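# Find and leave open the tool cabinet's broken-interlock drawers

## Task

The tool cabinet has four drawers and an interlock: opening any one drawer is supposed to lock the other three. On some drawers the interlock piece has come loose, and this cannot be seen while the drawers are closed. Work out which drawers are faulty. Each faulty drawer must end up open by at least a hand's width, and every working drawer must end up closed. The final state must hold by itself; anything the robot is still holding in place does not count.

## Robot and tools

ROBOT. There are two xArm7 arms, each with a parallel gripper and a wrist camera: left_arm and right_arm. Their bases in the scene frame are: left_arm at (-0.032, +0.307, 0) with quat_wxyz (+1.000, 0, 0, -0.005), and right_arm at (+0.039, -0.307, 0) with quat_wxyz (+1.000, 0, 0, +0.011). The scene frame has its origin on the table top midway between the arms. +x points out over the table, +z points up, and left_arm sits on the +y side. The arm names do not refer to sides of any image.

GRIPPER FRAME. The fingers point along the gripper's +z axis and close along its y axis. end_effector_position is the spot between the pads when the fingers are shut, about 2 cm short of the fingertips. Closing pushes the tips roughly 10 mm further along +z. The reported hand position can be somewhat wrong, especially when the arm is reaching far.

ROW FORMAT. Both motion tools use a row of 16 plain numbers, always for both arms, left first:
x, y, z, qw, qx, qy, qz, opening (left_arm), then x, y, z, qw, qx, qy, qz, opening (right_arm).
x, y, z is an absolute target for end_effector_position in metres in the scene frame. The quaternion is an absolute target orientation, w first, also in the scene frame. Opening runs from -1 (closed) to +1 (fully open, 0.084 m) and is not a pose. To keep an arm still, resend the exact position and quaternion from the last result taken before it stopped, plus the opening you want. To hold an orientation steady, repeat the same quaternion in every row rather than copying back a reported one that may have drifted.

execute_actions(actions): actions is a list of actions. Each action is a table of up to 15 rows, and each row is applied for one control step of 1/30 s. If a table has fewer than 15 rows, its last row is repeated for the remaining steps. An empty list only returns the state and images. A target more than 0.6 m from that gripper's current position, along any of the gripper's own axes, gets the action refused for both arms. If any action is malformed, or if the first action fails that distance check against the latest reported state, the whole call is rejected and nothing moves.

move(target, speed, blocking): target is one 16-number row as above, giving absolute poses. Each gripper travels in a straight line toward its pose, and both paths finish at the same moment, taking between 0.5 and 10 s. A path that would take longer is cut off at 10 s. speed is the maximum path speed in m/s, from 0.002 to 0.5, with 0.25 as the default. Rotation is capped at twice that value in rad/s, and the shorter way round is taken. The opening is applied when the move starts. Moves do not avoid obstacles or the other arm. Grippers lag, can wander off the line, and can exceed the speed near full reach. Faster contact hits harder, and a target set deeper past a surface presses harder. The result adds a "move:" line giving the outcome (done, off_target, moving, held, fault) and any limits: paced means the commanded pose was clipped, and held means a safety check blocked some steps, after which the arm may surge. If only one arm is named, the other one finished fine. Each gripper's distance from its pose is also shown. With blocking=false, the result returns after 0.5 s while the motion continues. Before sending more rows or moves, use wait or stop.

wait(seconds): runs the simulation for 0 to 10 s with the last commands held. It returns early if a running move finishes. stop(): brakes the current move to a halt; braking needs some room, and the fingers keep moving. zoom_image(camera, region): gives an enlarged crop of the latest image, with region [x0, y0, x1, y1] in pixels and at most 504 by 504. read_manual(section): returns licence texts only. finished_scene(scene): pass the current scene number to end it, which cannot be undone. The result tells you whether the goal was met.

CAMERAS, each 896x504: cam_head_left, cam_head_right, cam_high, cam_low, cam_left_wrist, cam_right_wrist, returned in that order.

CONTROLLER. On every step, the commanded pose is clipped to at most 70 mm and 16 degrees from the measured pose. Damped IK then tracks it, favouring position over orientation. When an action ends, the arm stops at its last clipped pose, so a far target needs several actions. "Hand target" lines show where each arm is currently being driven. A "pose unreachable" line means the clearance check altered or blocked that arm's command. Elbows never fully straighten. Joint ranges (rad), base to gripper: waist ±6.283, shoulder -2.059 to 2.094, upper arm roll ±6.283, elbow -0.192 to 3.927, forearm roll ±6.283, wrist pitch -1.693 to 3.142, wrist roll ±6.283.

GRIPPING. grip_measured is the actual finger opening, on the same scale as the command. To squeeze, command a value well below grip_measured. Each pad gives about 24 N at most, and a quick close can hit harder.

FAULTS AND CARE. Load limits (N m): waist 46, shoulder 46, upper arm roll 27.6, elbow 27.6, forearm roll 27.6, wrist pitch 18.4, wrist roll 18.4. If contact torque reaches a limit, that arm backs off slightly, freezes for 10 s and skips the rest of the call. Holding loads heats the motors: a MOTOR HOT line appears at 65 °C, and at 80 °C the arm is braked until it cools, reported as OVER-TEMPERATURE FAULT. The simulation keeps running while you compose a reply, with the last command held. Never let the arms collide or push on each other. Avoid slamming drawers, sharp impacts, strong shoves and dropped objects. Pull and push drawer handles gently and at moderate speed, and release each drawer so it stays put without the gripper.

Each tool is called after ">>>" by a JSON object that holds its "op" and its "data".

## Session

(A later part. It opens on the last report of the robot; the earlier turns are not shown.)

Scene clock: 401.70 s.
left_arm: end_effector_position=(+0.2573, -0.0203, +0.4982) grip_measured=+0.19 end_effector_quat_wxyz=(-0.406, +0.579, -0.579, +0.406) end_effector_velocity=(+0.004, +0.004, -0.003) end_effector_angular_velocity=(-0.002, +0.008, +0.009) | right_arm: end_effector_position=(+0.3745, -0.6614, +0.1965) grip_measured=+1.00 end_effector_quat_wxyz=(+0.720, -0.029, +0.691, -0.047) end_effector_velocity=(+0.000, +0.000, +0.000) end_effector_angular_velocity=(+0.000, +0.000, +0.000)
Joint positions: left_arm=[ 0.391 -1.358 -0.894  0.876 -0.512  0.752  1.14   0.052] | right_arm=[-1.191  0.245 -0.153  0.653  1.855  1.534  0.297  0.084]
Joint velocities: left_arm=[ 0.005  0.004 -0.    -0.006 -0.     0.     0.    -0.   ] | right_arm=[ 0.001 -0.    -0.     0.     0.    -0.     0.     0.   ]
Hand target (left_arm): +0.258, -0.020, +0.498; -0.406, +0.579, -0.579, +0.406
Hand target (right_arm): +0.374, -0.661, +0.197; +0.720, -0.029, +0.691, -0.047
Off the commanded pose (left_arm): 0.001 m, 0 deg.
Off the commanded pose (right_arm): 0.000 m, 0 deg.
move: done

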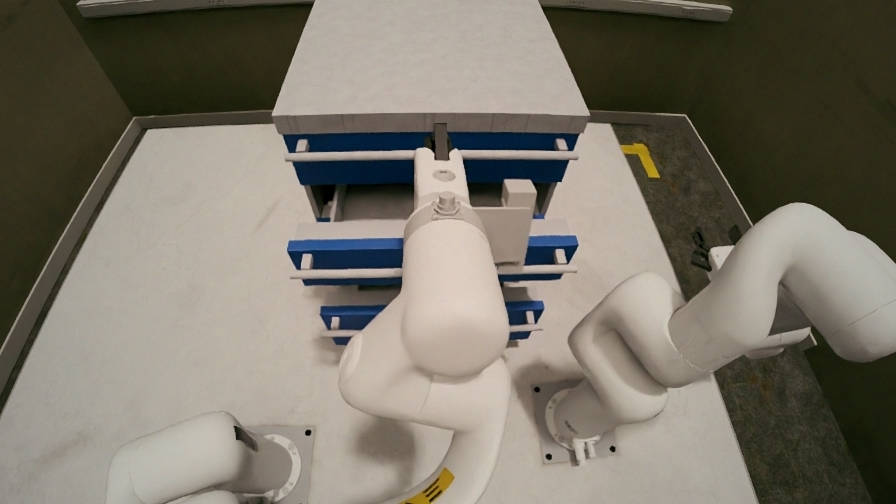

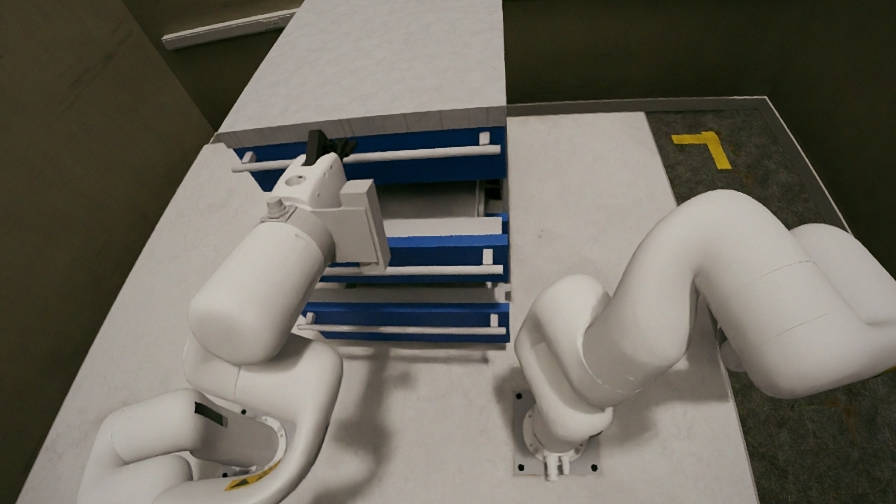

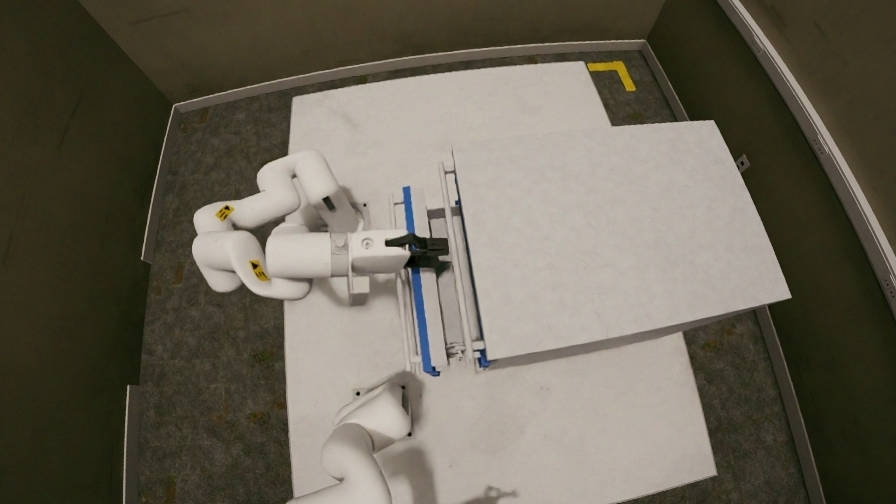

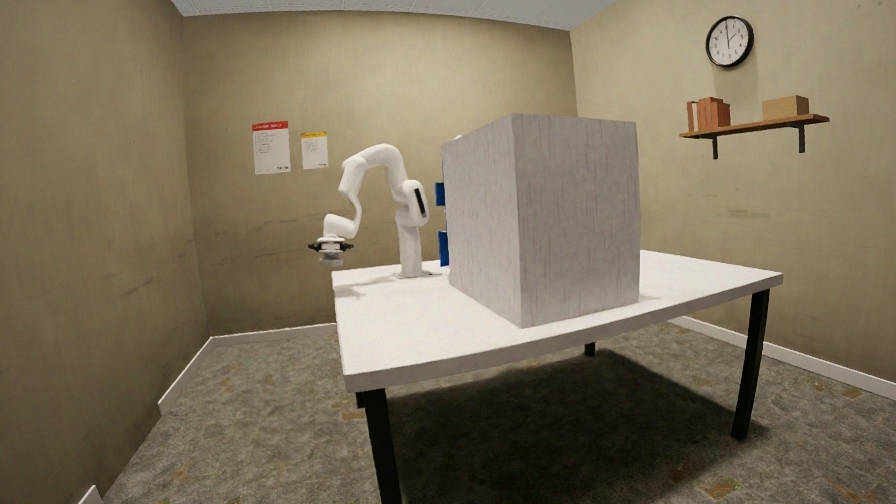

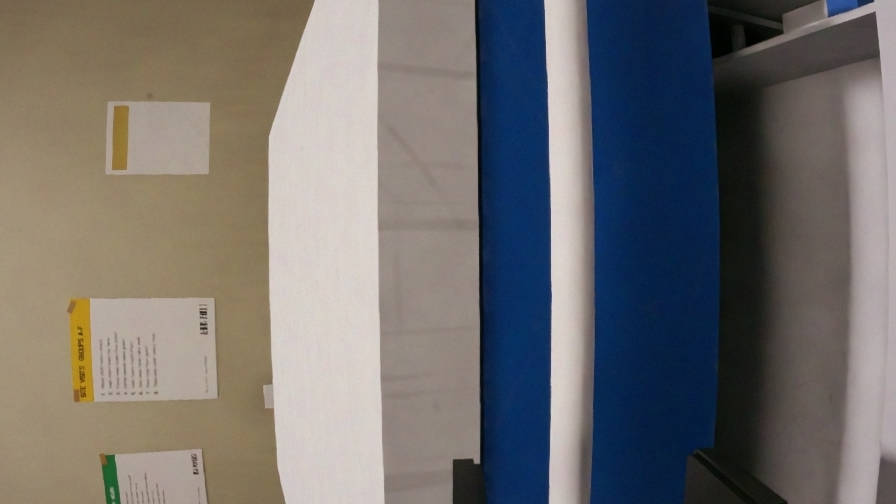

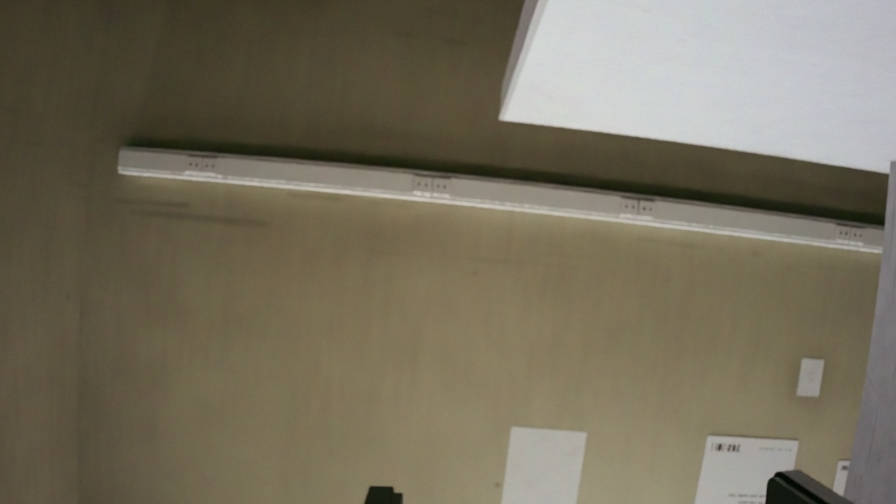

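>>> {"op": "move", "data": {"target": [0.291,-0.02,0.486,0.406,-0.579,0.579,-0.406,-0.1,0.3745,-0.6614,0.1965,0.720,-0.029,0.691,-0.047,1], "speed": 0.06}}

>>> {"op": "move", "data": {"target": [0.291,-0.02,0.486,0.406,-0.579,0.579,-0.406,-1,0.3745,-0.6614,0.1965,0.720,-0.029,0.691,-0.047,1], "speed": 0.08}}

>>> {"op": "move", "data": {"target": [0.28,-0.02,0.486,0.406,-0.579,0.579,-0.406,-1,0.3745,-0.6614,0.1965,0.720,-0.029,0.691,-0.047,1], "speed": 0.02}}

Scene clock: 416.27 s.
left_arm: end_effector_position=(+0.2907, -0.0202, +0.4862) grip_measured=-0.11 end_effector_quat_wxyz=(-0.406, +0.579, -0.579, +0.406) end_effector_velocity=(-0.001, -0.001, +0.000) end_effector_angular_velocity=(+0.001, -0.002, -0.003) | right_arm: end_effector_position=(+0.3745, -0.6614, +0.1965) grip_measured=+1.00 end_effector_quat_wxyz=(+0.720, -0.029, +0.691, -0.047) end_effector_velocity=(+0.000, +0.001, -0.000) end_effector_angular_velocity=(+0.001, -0.000, +0.002)
Joint positions: left_arm=[ 0.447 -1.301 -0.947  0.865 -0.542  0.655  1.159  0.039] | right_arm=[-1.191  0.245 -0.153  0.653  1.855  1.534  0.297  0.084]
Joint velocities: left_arm=[-0.001 -0.    -0.001  0.001 -0.    -0.002  0.     0.   ] | right_arm=[ 0.001  0.    -0.    -0.001 -0.     0.     0.001  0.   ]
Hand target (left_arm): +0.291, -0.020, +0.486; -0.406, +0.579, -0.579, +0.406
Hand target (right_arm): +0.375, -0.661, +0.196; +0.720, -0.029, +0.691, -0.047
Off the commanded pose (left_arm): 0.000 m, 0 deg.
Off the commanded pose (right_arm): 0.000 m, 0 deg.
move: done

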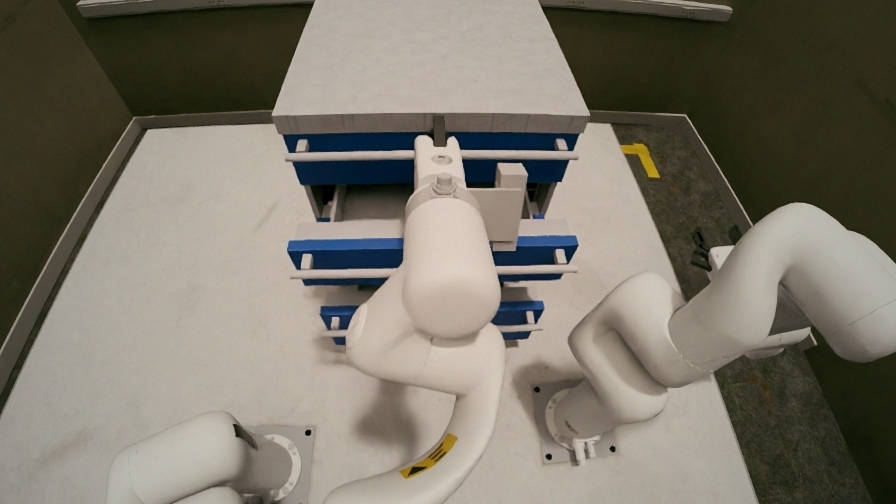

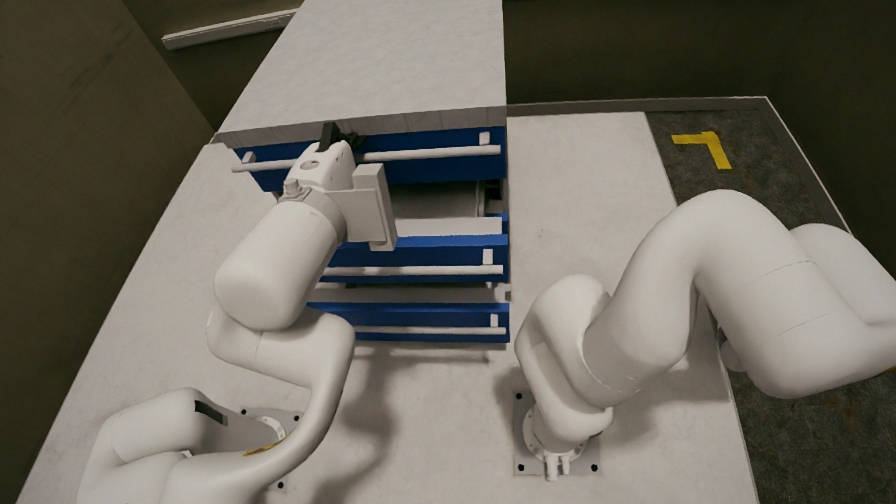

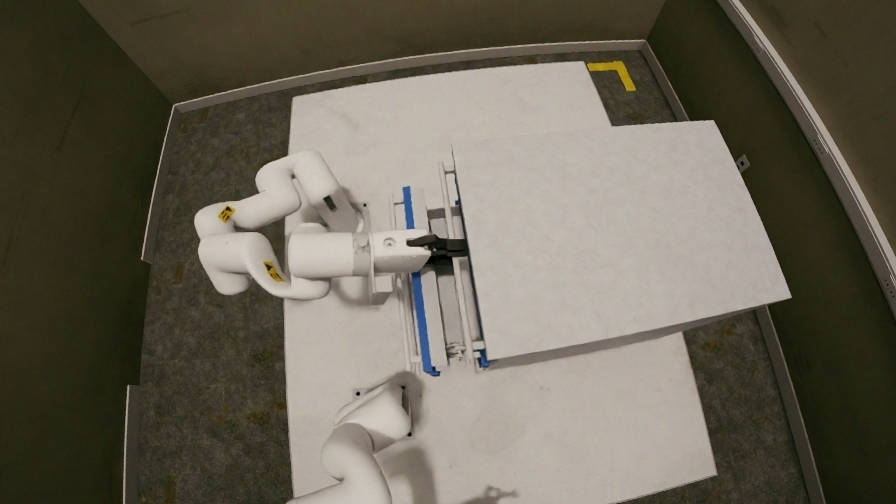

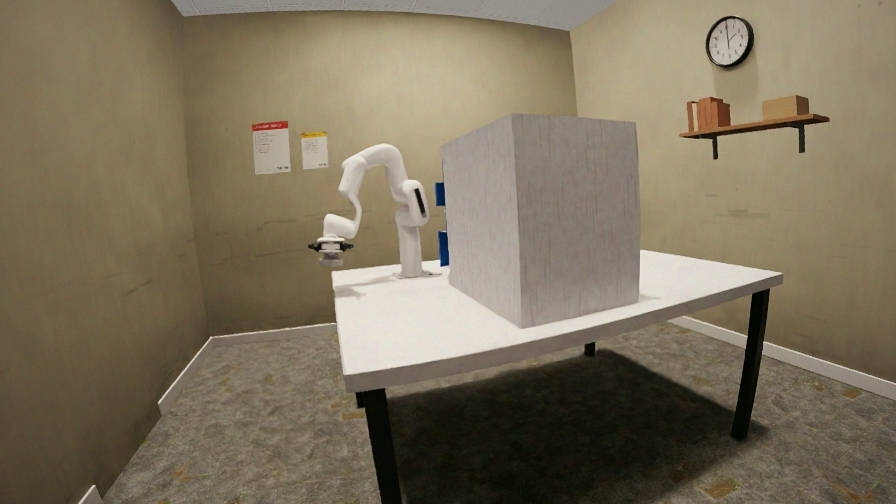

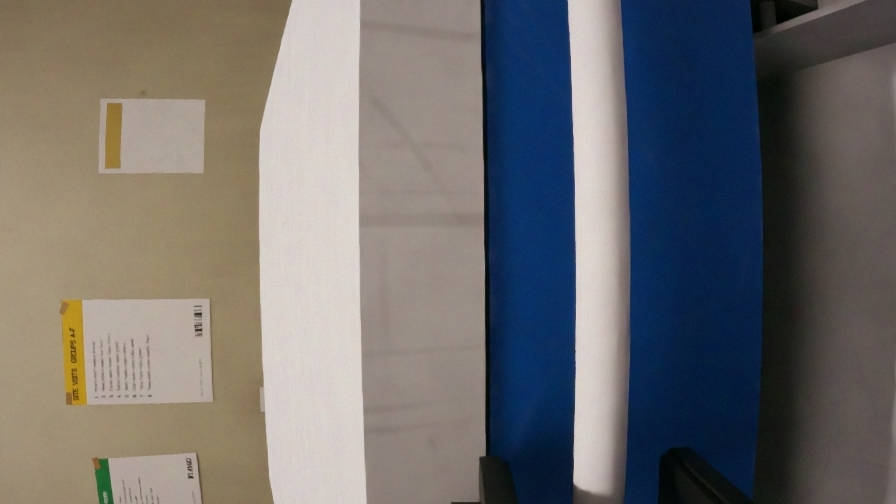

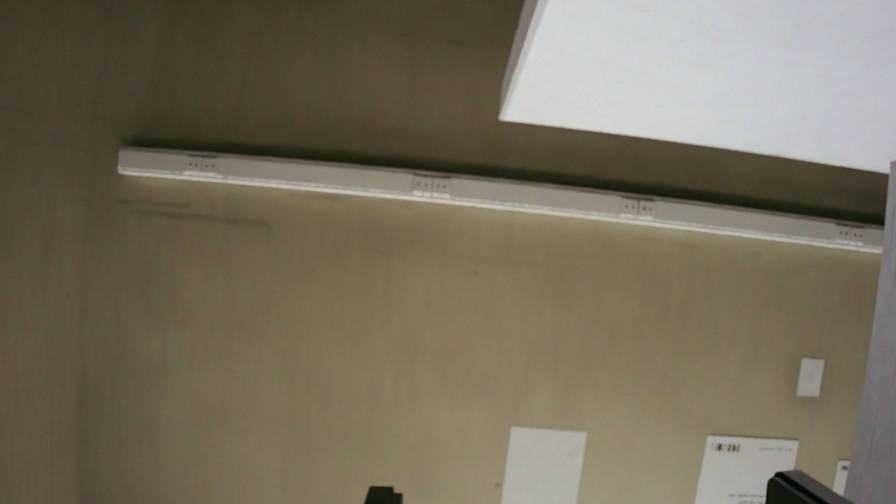

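Scene clock: 416.97 s.
left_arm: end_effector_position=(+0.2908, -0.0202, +0.4859) grip_measured=-0.74 end_effector_quat_wxyz=(-0.406, +0.579, -0.579, +0.406) end_effector_velocity=(+0.000, +0.000, +0.000) end_effector_angular_velocity=(-0.000, -0.001, +0.000) | right_arm: end_effector_position=(+0.3745, -0.6614, +0.1965) grip_measured=+1.00 end_effector_quat_wxyz=(+0.720, -0.029, +0.691, -0.047) end_effector_velocity=(+0.000, +0.001, +0.000) end_effector_angular_velocity=(+0.001, -0.001, +0.002)
Joint positions: left_arm=[ 0.447 -1.3   -0.947  0.865 -0.543  0.656  1.159  0.011] | right_arm=[-1.191  0.245 -0.153  0.653  1.855  1.534  0.297  0.084]
Joint velocities: left_arm=[ 0.001  0.     0.     0.    -0.    -0.001  0.     0.   ] | right_arm=[ 0.     0.     0.    -0.001 -0.001  0.002  0.    -0.   ]
Hand target (left_arm): +0.291, -0.020, +0.486; -0.406, +0.579, -0.579, +0.406
Hand target (right_arm): +0.374, -0.661, +0.197; +0.720, -0.029, +0.691, -0.047
Off the commanded pose (left_arm): 0.000 m, 0 deg.
Off the commanded pose (right_arm): 0.000 m, 0 deg.
move: done

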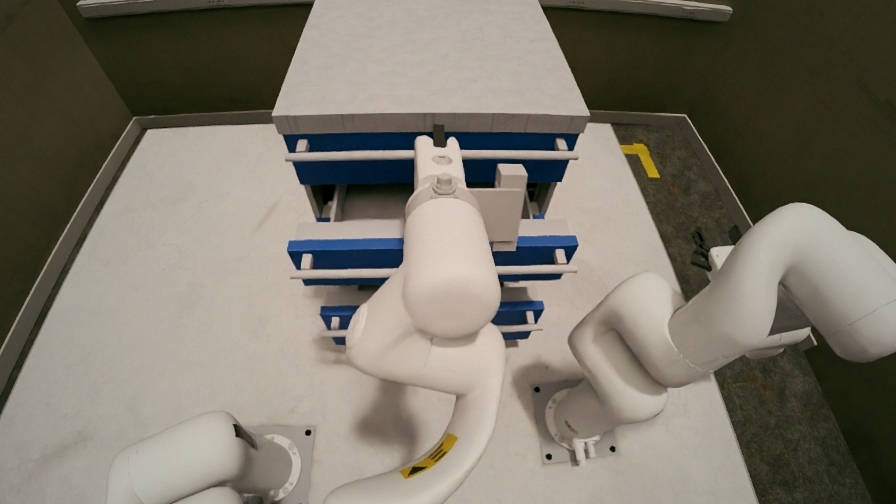

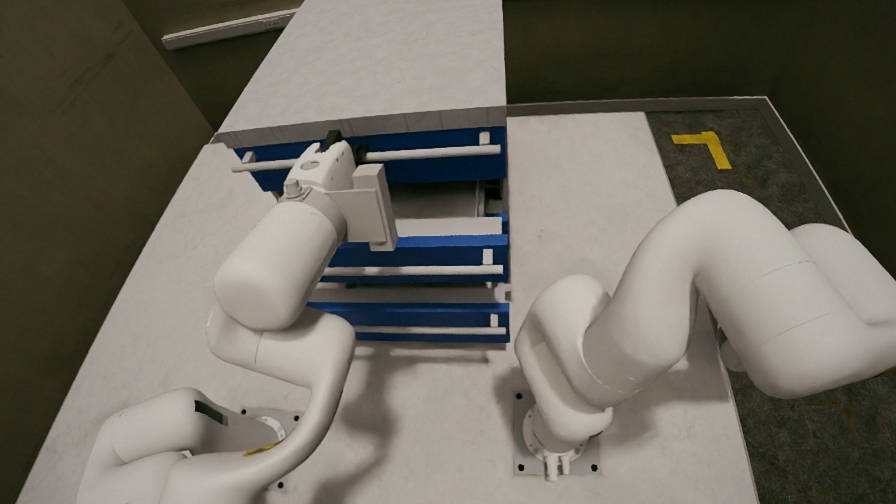

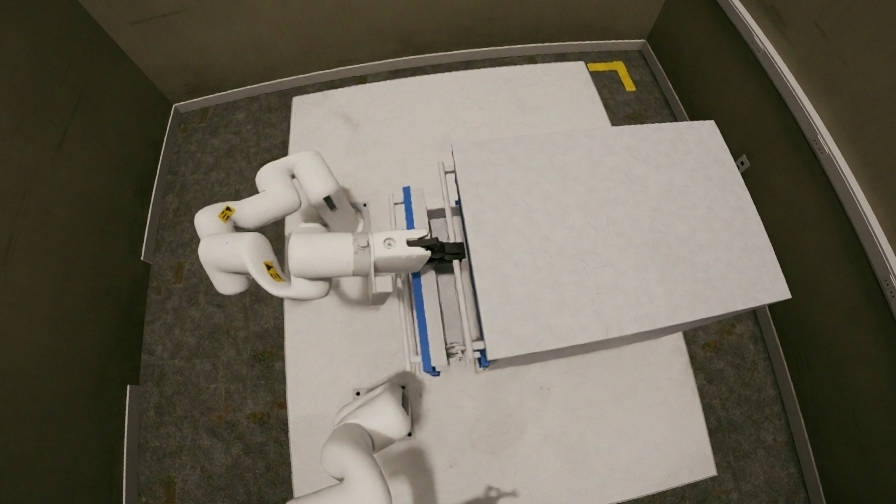

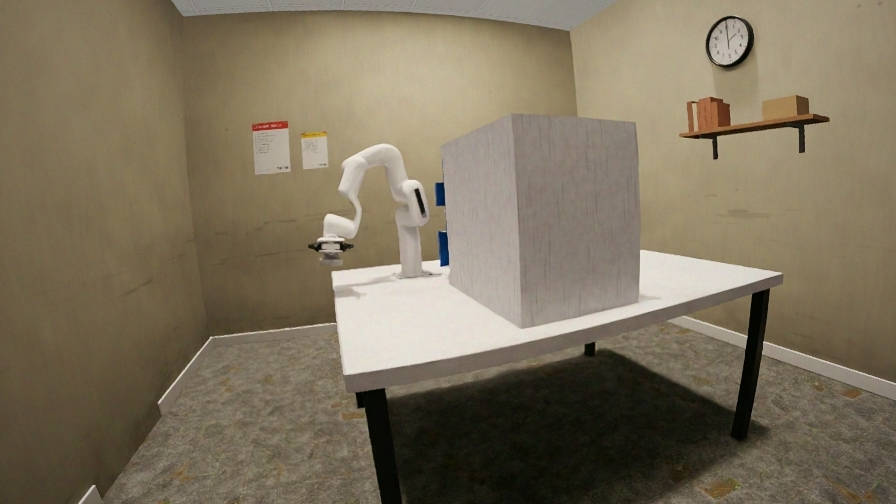

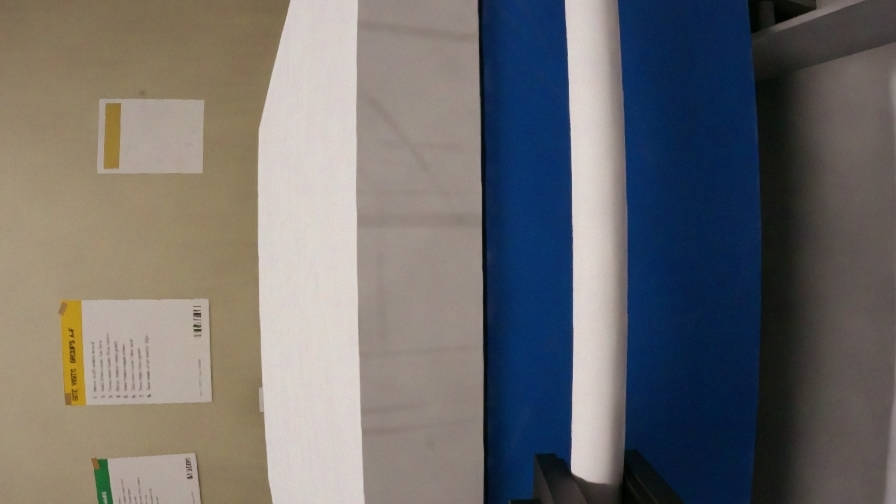

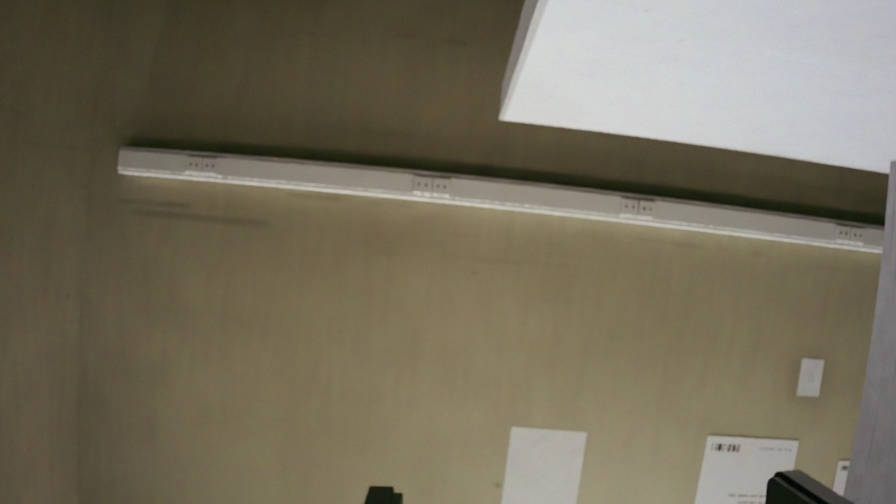

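Scene clock: 417.73 s.
left_arm: end_effector_position=(+0.2801, -0.0201, +0.4859) grip_measured=-0.74 end_effector_quat_wxyz=(-0.406, +0.579, -0.579, +0.406) end_effector_velocity=(+0.000, +0.000, +0.000) end_effector_angular_velocity=(-0.001, -0.000, +0.000) | right_arm: end_effector_position=(+0.3745, -0.6614, +0.1965) grip_measured=+1.00 end_effector_quat_wxyz=(+0.720, -0.029, +0.691, -0.047) end_effector_velocity=(-0.000, -0.001, +0.000) end_effector_angular_velocity=(-0.001, -0.000, -0.001)
Joint positions: left_arm=[ 0.424 -1.324 -0.936  0.857 -0.537  0.681  1.15   0.011] | right_arm=[-1.191  0.245 -0.153  0.653  1.855  1.534  0.297  0.084]
Joint velocities: left_arm=[ 0.    -0.     0.001  0.     0.     0.    -0.     0.   ] | right_arm=[-0.001  0.    -0.     0.001  0.    -0.    -0.001  0.   ]
Hand target (left_arm): +0.280, -0.020, +0.486; -0.406, +0.579, -0.579, +0.406
Hand target (right_arm): +0.374, -0.661, +0.196; +0.720, -0.029, +0.691, -0.047
Off the commanded pose (left_arm): 0.000 m, 0 deg.
Off the commanded pose (right_arm): 0.000 m, 0 deg.
move: done

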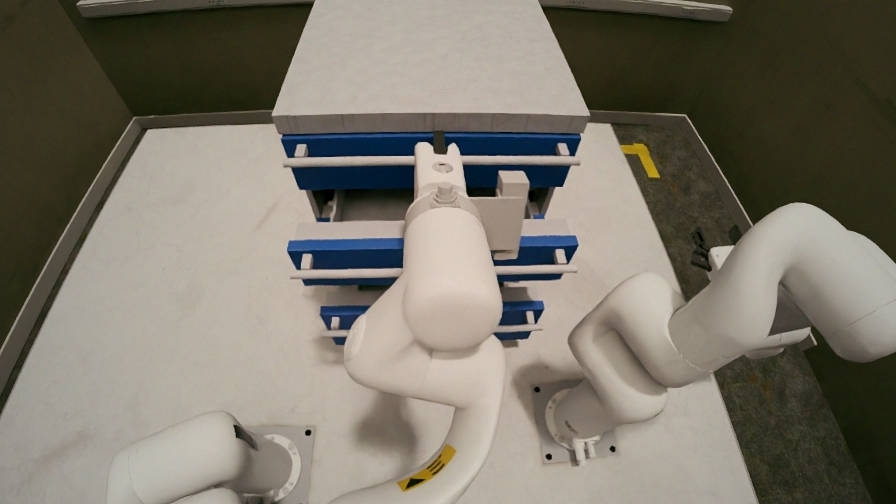

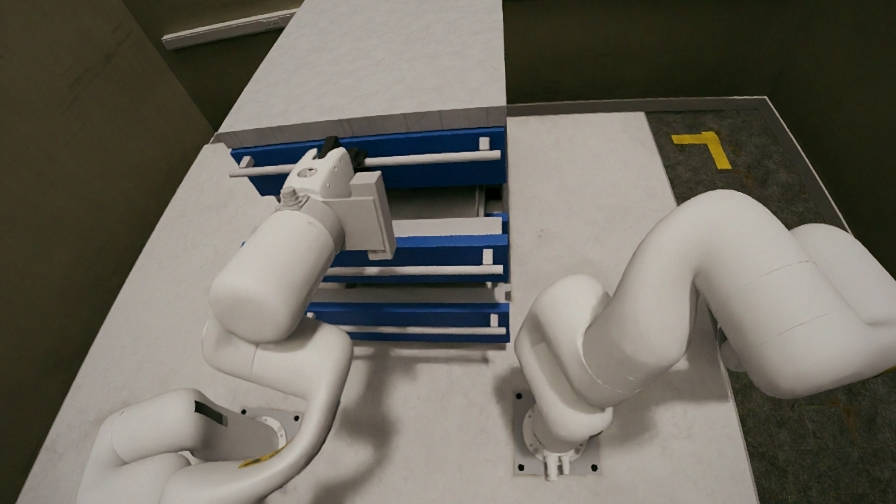

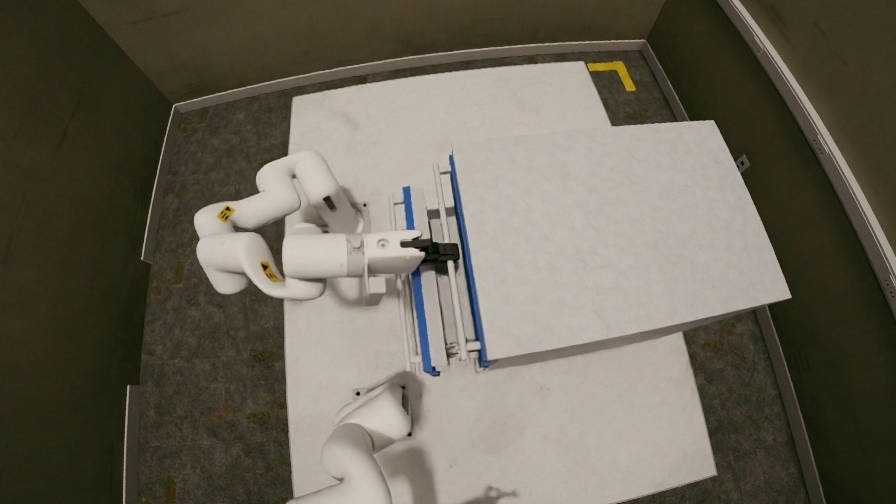

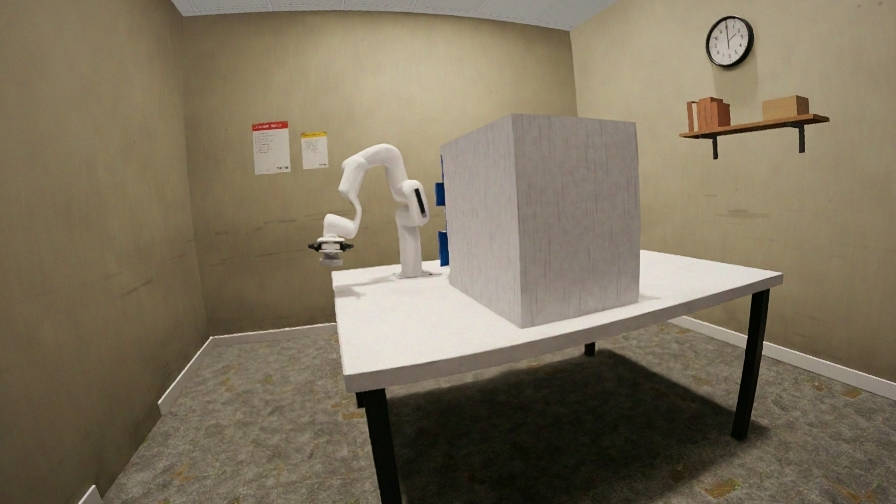

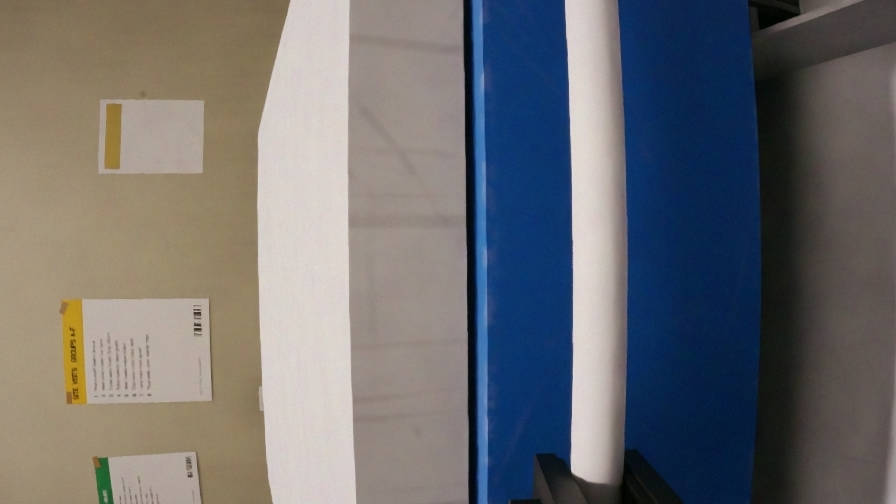

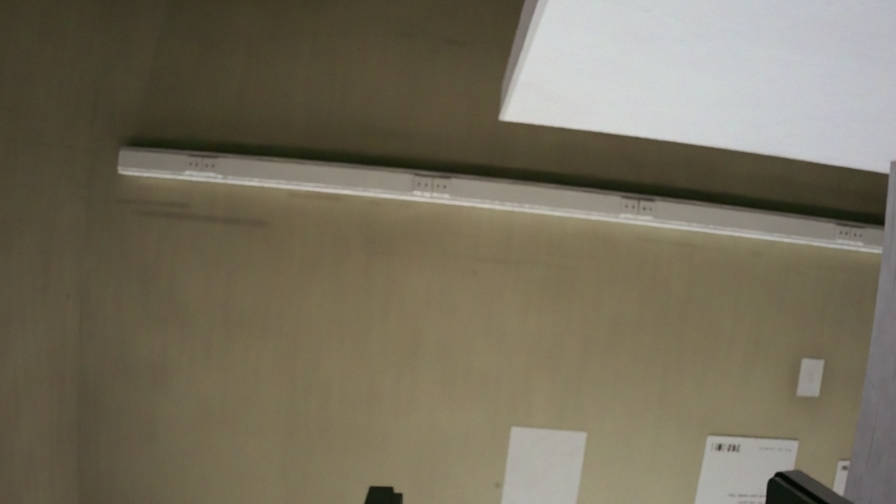

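>>> {"op": "execute_actions", "data": {"actions": []}}

Scene clock: 442.03 s.
left_arm: end_effector_position=(+0.2800, -0.0200, +0.4860) grip_measured=-0.74 end_effector_quat_wxyz=(-0.406, +0.579, -0.579, +0.406) end_effector_velocity=(+0.000, -0.000, -0.000) end_effector_angular_velocity=(+0.000, +0.000, -0.000) | right_arm: end_effector_position=(+0.3745, -0.6614, +0.1965) grip_measured=+1.00 end_effector_quat_wxyz=(+0.720, -0.029, +0.691, -0.047) end_effector_velocity=(+0.001, +0.000, -0.000) end_effector_angular_velocity=(-0.001, +0.001, +0.001)
Joint positions: left_arm=[ 0.424 -1.325 -0.936  0.857 -0.537  0.681  1.15   0.011] | right_arm=[-1.191  0.245 -0.153  0.653  1.855  1.534  0.297  0.084]
Joint velocities: left_arm=[-0.  0. -0.  0. -0. -0.  0. -0.] | right_arm=[ 0.001  0.     0.     0.001 -0.    -0.001 -0.     0.   ]
Hand target (left_arm): +0.280, -0.020, +0.486; -0.406, +0.579, -0.579, +0.406
Hand target (right_arm): +0.374, -0.661, +0.196; +0.720, -0.029, +0.691, -0.047
Off the commanded pose (left_arm): 0.000 m, 0 deg.
Off the commanded pose (right_arm): 0.000 m, 0 deg.

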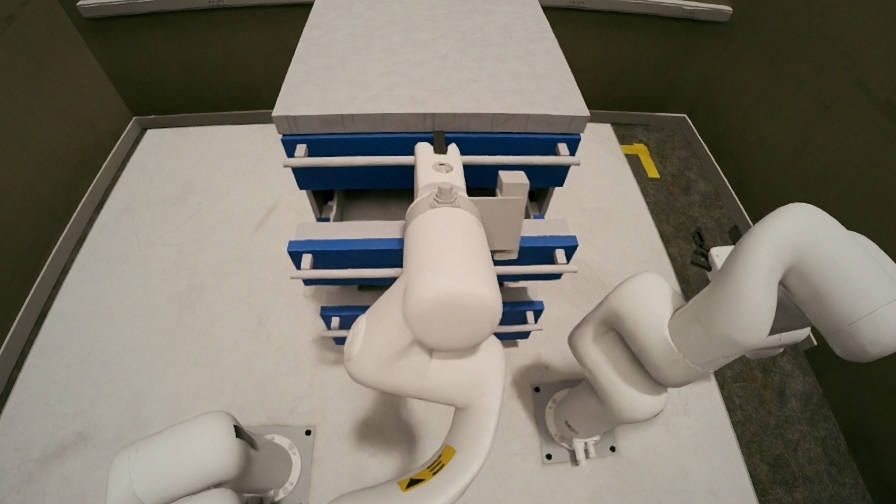

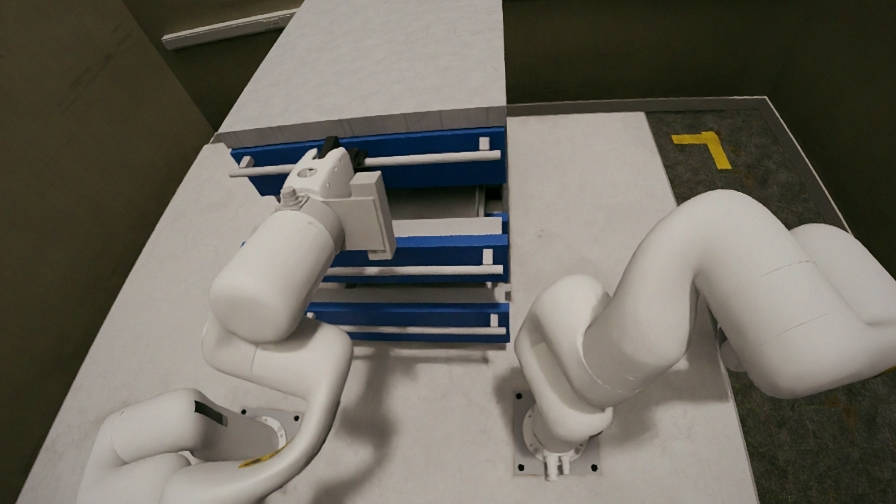

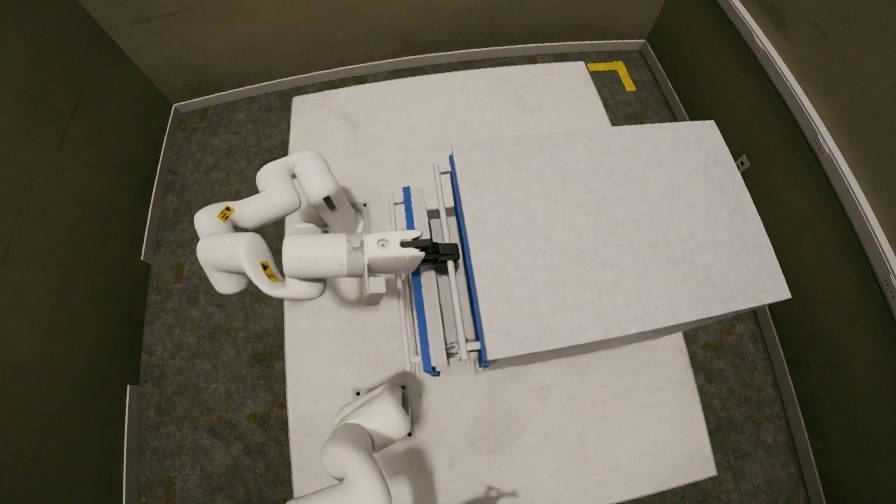

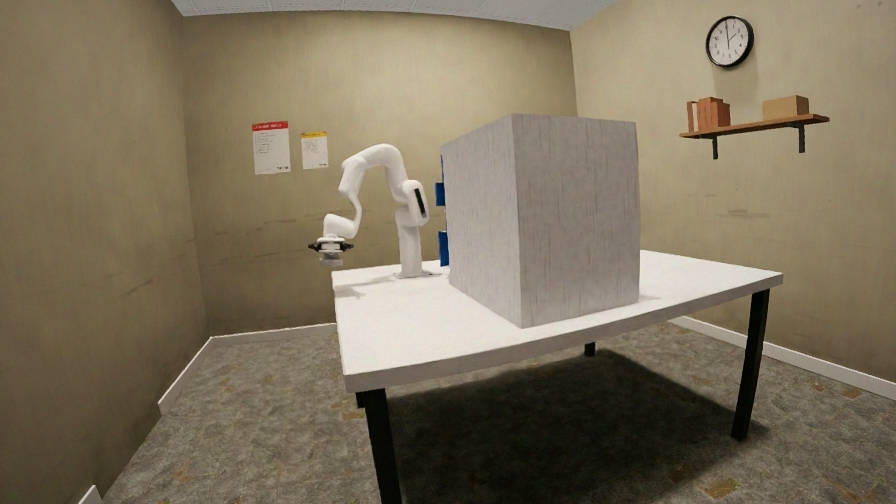

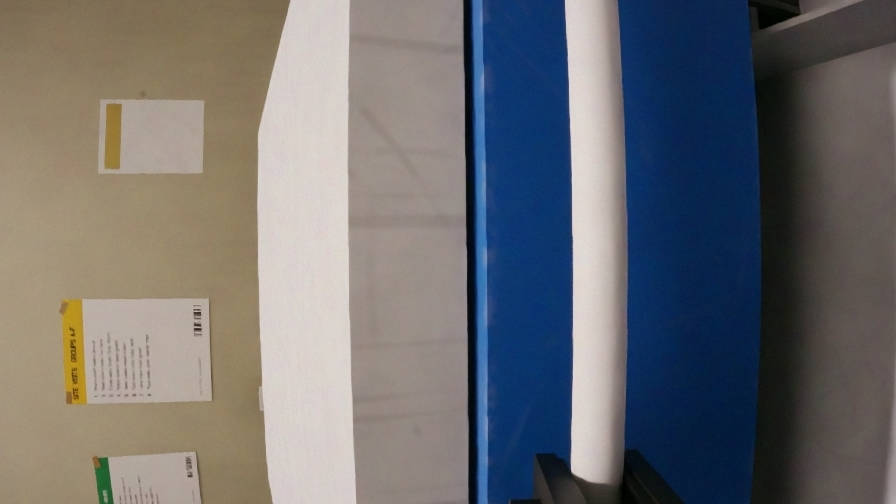

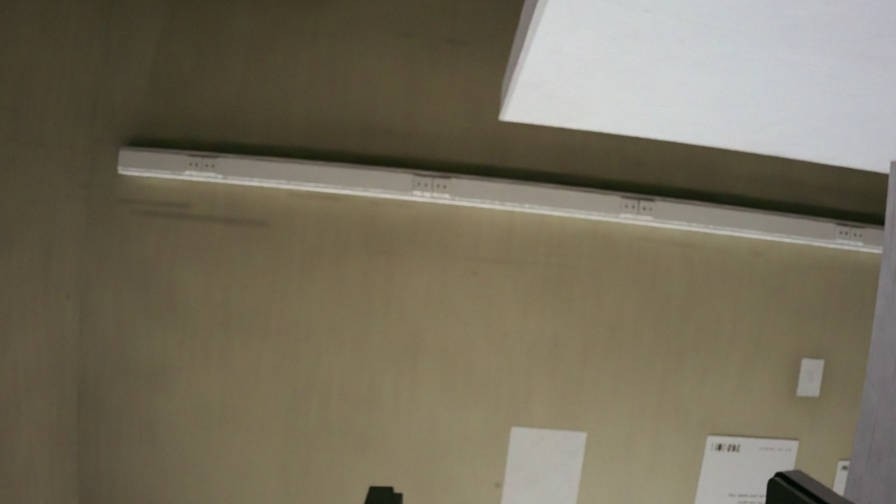

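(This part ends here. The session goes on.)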